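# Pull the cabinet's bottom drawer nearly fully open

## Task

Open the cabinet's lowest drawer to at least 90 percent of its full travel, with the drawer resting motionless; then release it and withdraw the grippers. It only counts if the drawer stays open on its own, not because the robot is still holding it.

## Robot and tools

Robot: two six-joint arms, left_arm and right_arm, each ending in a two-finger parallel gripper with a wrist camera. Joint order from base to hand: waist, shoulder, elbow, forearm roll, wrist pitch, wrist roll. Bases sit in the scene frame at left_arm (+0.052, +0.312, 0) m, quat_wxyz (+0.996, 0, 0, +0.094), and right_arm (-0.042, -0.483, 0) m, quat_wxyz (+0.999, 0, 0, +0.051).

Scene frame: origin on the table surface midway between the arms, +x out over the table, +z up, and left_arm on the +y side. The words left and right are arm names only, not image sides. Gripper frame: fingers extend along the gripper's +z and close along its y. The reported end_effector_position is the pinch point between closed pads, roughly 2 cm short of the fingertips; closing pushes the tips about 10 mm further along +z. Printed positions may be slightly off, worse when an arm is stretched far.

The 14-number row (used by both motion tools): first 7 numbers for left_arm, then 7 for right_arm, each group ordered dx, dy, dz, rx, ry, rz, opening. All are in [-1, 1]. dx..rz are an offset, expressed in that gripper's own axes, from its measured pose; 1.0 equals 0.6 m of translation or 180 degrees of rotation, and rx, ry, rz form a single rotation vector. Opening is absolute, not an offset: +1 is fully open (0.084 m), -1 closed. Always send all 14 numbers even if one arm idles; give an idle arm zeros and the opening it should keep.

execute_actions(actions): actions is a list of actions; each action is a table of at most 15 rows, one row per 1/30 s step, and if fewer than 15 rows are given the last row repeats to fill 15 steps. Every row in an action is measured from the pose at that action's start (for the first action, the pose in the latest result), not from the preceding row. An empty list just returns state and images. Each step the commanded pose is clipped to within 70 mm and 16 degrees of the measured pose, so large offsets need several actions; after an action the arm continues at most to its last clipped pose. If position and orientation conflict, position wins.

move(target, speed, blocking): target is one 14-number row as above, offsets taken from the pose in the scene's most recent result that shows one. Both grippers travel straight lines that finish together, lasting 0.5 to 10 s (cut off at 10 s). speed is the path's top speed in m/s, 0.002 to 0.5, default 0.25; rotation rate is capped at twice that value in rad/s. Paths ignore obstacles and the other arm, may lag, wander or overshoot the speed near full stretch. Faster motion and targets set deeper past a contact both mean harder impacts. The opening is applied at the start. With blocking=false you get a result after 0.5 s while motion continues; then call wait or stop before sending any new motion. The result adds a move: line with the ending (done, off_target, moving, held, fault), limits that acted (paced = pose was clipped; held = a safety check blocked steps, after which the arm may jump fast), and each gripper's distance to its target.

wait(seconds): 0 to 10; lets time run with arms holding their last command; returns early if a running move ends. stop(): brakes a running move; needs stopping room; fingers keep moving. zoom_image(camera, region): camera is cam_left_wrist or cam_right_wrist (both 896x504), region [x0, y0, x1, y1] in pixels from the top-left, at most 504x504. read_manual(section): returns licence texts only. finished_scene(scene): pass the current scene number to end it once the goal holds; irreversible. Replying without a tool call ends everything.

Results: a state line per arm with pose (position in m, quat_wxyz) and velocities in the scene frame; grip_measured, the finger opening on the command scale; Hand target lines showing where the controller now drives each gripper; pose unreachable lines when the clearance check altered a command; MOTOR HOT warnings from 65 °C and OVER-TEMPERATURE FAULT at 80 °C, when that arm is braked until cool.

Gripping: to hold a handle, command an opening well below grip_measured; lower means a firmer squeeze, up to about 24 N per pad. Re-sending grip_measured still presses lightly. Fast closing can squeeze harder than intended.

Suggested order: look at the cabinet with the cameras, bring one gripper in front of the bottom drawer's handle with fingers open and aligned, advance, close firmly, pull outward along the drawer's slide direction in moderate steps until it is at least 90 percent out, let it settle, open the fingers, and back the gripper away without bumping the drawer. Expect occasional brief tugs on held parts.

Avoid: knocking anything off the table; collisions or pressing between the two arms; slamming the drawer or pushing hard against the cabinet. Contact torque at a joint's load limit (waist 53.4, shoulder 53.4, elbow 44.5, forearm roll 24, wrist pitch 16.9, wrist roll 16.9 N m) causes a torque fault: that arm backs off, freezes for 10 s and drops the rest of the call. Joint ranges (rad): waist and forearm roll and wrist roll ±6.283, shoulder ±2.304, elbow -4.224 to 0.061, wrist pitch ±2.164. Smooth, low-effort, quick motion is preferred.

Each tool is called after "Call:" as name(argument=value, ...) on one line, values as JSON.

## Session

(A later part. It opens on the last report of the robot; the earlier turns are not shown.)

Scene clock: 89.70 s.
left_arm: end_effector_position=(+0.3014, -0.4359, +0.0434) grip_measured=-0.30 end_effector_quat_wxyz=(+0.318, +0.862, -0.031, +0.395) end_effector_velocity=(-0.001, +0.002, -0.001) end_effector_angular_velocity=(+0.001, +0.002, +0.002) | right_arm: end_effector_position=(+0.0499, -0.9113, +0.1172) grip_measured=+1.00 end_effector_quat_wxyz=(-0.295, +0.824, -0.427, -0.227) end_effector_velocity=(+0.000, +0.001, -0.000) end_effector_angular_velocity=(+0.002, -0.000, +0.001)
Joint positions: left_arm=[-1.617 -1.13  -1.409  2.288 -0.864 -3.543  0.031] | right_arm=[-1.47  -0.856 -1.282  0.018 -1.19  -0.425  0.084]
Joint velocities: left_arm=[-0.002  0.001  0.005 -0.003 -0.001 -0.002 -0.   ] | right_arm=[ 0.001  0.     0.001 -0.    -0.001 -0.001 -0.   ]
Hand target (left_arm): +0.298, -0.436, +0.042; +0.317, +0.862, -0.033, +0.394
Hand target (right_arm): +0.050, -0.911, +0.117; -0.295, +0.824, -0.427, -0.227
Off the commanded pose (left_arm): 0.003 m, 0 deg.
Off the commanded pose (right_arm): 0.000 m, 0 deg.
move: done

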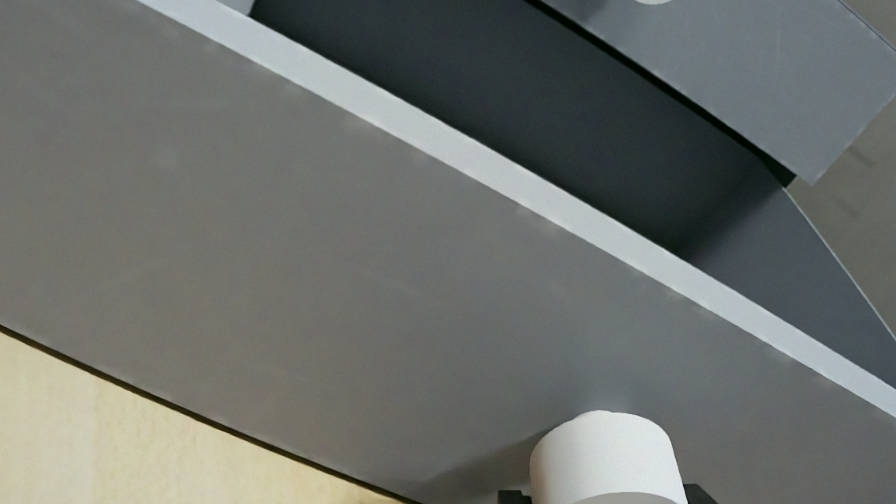

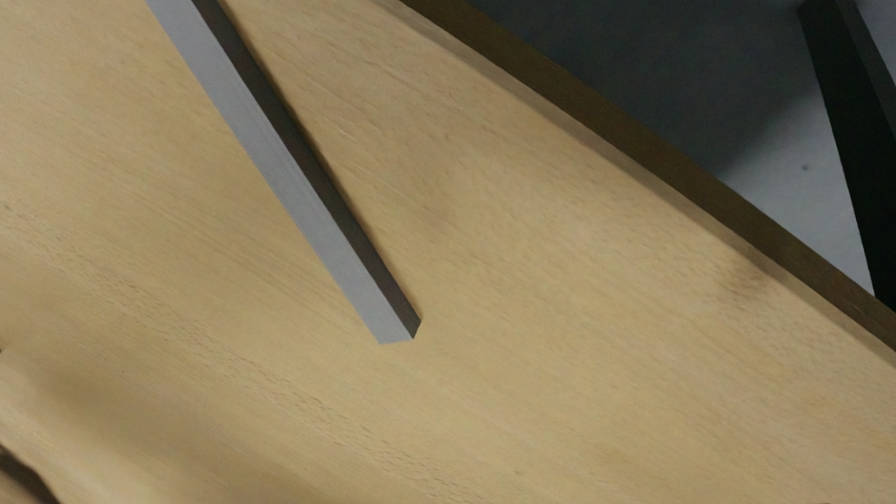

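Call:
execute_actions(actions=[[[0,0,0,0,0,0,0.3,0,0,0,0,0,0,1]]])

Call:
move(target=[0,0,-0.08,0,0,0,0.3,0,0,0,0,0,0,1], speed=0.15)

Call:
move(target=[0.14,0,-0.1,0,-0.08,0,0.3,0,0,0,0,0,0,1], speed=0.3)

Scene clock: 94.57 s.
left_arm: end_effector_position=(+0.3011, -0.4358, +0.0431) grip_measured=+0.29 end_effector_quat_wxyz=(+0.317, +0.862, -0.031, +0.395) end_effector_velocity=(+0.002, -0.001, +0.002) end_effector_angular_velocity=(-0.005, -0.004, +0.003) | right_arm: end_effector_position=(+0.0499, -0.9113, +0.1172) grip_measured=+1.00 end_effector_quat_wxyz=(-0.295, +0.824, -0.427, -0.227) end_effector_velocity=(-0.000, +0.000, -0.000) end_effector_angular_velocity=(-0.000, -0.001, +0.001)
Joint positions: left_arm=[-1.617 -1.13  -1.409  2.288 -0.864 -3.543  0.056] | right_arm=[-1.47  -0.856 -1.282  0.018 -1.19  -0.425  0.084]
Joint velocities: left_arm=[ 0.001 -0.    -0.003 -0.001 -0.005 -0.    -0.   ] | right_arm=[-0.     0.     0.001  0.     0.001 -0.002 -0.   ]
Hand target (left_arm): +0.301, -0.436, +0.043; +0.318, +0.862, -0.031, +0.395
Hand target (right_arm): +0.050, -0.911, +0.117; -0.295, +0.824, -0.427, -0.227
Off the commanded pose (left_arm): 0.000 m, 0 deg.
Off the commanded pose (right_arm): 0.000 m, 0 deg.

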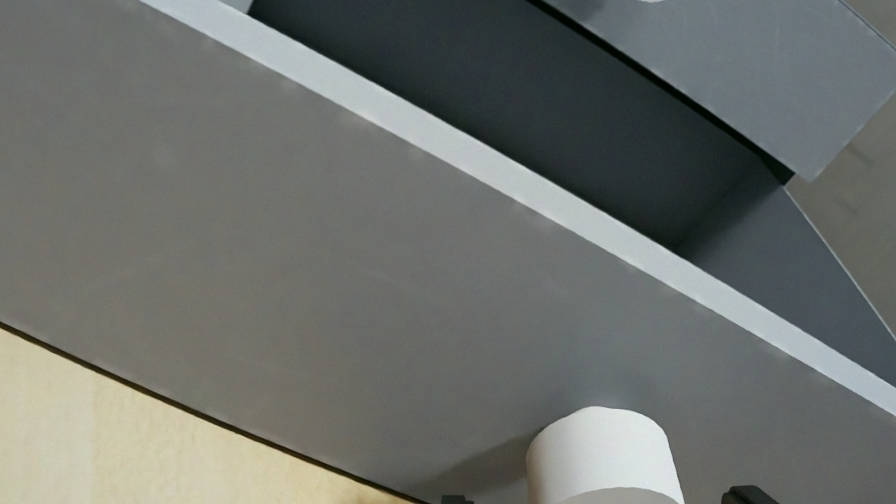

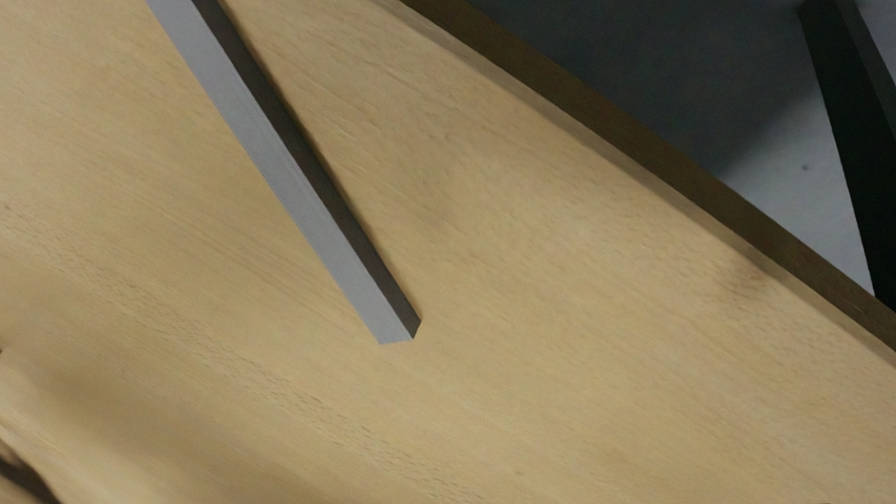

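Scene clock: 95.47 s.
left_arm: end_effector_position=(+0.2697, -0.4086, +0.0665) grip_measured=+0.29 end_effector_quat_wxyz=(+0.317, +0.862, -0.031, +0.395) end_effector_velocity=(-0.003, +0.001, +0.002) end_effector_angular_velocity=(-0.000, -0.000, -0.003) | right_arm: end_effector_position=(+0.0499, -0.9113, +0.1172) grip_measured=+1.00 end_effector_quat_wxyz=(-0.295, +0.824, -0.427, -0.227) end_effector_velocity=(+0.000, -0.001, +0.000) end_effector_angular_velocity=(-0.002, -0.001, +0.001)
Joint positions: left_arm=[-1.664 -1.035 -1.278  2.26  -0.896 -3.569  0.056] | right_arm=[-1.47  -0.856 -1.282  0.018 -1.19  -0.425  0.084]
Joint velocities: left_arm=[-0.004  0.005  0.006 -0.    -0.001 -0.001 -0.   ] | right_arm=[ 0.     0.001 -0.    -0.     0.002 -0.001 -0.   ]
Hand target (left_arm): +0.269, -0.408, +0.067; +0.317, +0.862, -0.031, +0.395
Hand target (right_arm): +0.050, -0.911, +0.117; -0.295, +0.824, -0.427, -0.227
Off the commanded pose (left_arm): 0.000 m, 0 deg.
Off the commanded pose (right_arm): 0.000 m, 0 deg.
move: done

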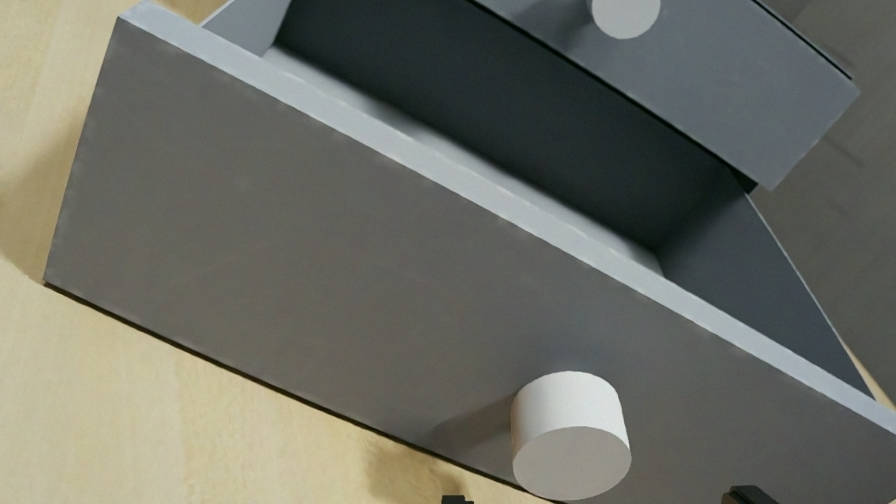

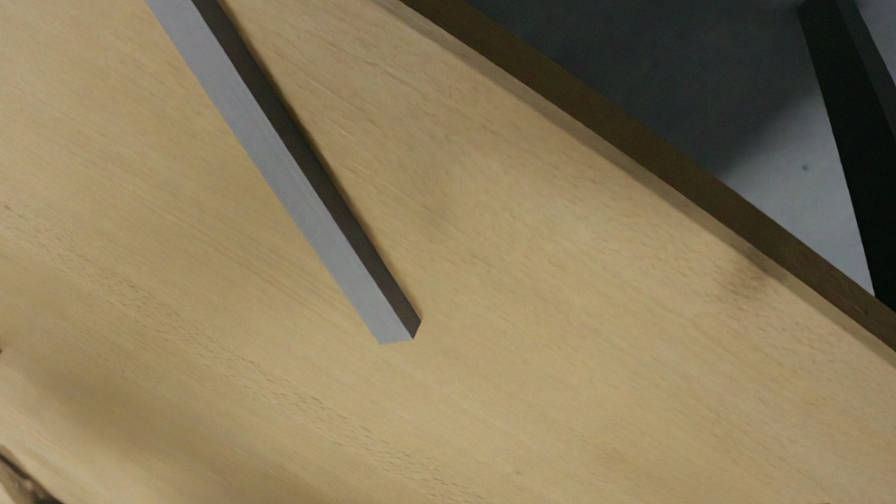

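Scene clock: 96.50 s.
left_arm: end_effector_position=(+0.2881, -0.3583, +0.1541) grip_measured=+0.29 end_effector_quat_wxyz=(+0.311, +0.904, -0.070, +0.284) end_effector_velocity=(+0.001, +0.001, +0.004) end_effector_angular_velocity=(-0.003, +0.007, -0.007) | right_arm: end_effector_position=(+0.0499, -0.9113, +0.1172) grip_measured=+1.00 end_effector_quat_wxyz=(-0.295, +0.824, -0.427, -0.227) end_effector_velocity=(-0.000, +0.000, -0.001) end_effector_angular_velocity=(+0.001, -0.001, +0.001)
Joint positions: left_arm=[-1.532 -0.701 -1.045  2.504 -0.571 -3.628  0.056] | right_arm=[-1.47  -0.856 -1.282  0.018 -1.19  -0.425  0.084]
Joint velocities: left_arm=[ 0.006  0.01   0.005  0.02   0.01  -0.013 -0.   ] | right_arm=[-0.    -0.001  0.     0.     0.001 -0.001 -0.   ]
Hand target (left_arm): +0.288, -0.358, +0.155; +0.311, +0.904, -0.070, +0.283
Hand target (right_arm): +0.050, -0.911, +0.117; -0.295, +0.824, -0.427, -0.227
Off the commanded pose (left_arm): 0.001 m, 0 deg.
Off the commanded pose (right_arm): 0.000 m, 0 deg.
move: done

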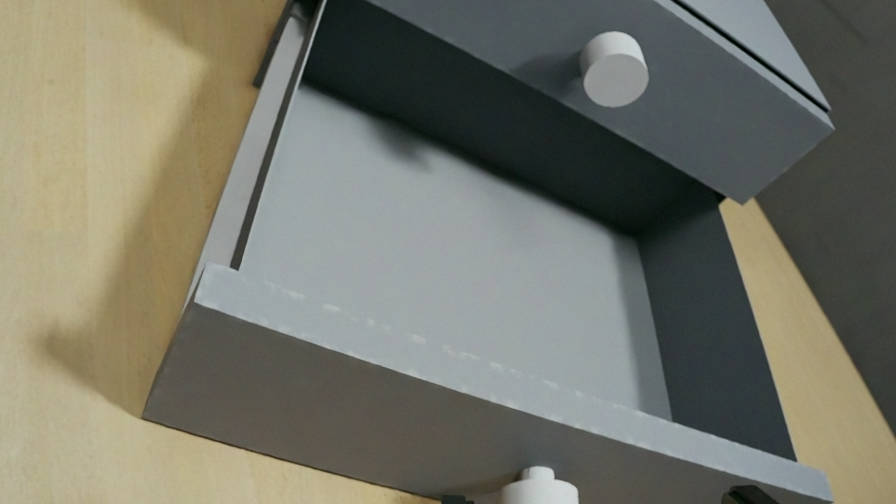

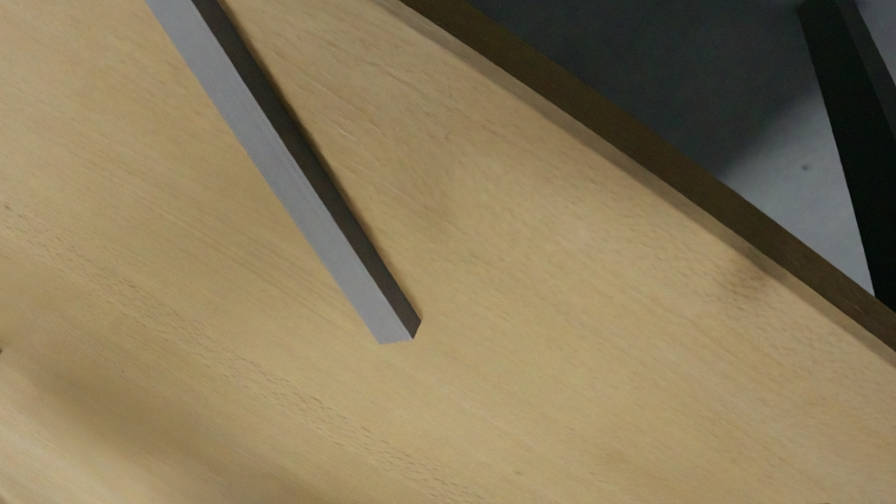

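Call:
move(target=[0.1,-0.05,-0.25,0,0,0,0.3,0,0,0,0,0,0,1], speed=0.35)

Scene clock: 99.67 s.
left_arm: end_effector_position=(+0.2771, -0.2415, +0.2689) grip_measured=+0.29 end_effector_quat_wxyz=(+0.311, +0.904, -0.070, +0.284) end_effector_velocity=(-0.001, +0.001, +0.003) end_effector_angular_velocity=(-0.001, -0.001, -0.001) | right_arm: end_effector_position=(+0.0499, -0.9113, +0.1172) grip_measured=+1.00 end_effector_quat_wxyz=(-0.295, +0.824, -0.427, -0.227) end_effector_velocity=(-0.000, -0.001, -0.000) end_effector_angular_velocity=(-0.004, -0.001, -0.001)
Joint positions: left_arm=[-1.495 -0.251 -0.712  2.431 -0.471 -3.506  0.056] | right_arm=[-1.47  -0.856 -1.282  0.018 -1.19  -0.425  0.084]
Joint velocities: left_arm=[-0.001  0.008  0.003 -0.005  0.002  0.007  0.   ] | right_arm=[-0.001  0.    -0.     0.     0.003  0.     0.   ]
Hand target (left_arm): +0.277, -0.241, +0.269; +0.311, +0.904, -0.070, +0.284
Hand target (right_arm): +0.050, -0.911, +0.117; -0.295, +0.824, -0.427, -0.227
Off the commanded pose (left_arm): 0.001 m, 0 deg.
Off the commanded pose (right_arm): 0.000 m, 0 deg.
move: done

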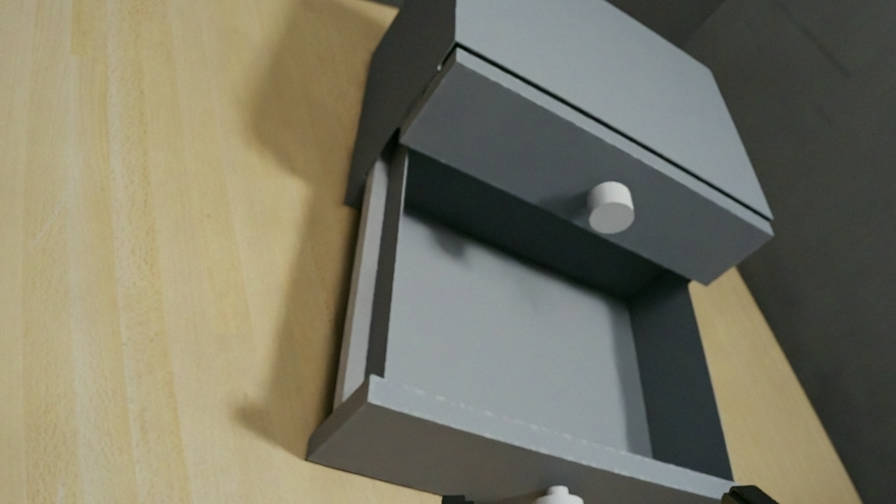

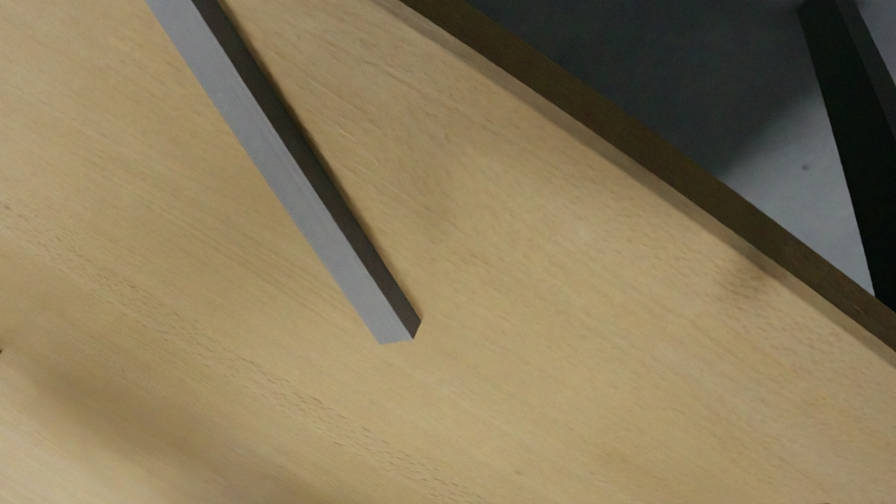

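Call:
finished_scene(scene=1)

The scene is finished: the task was done.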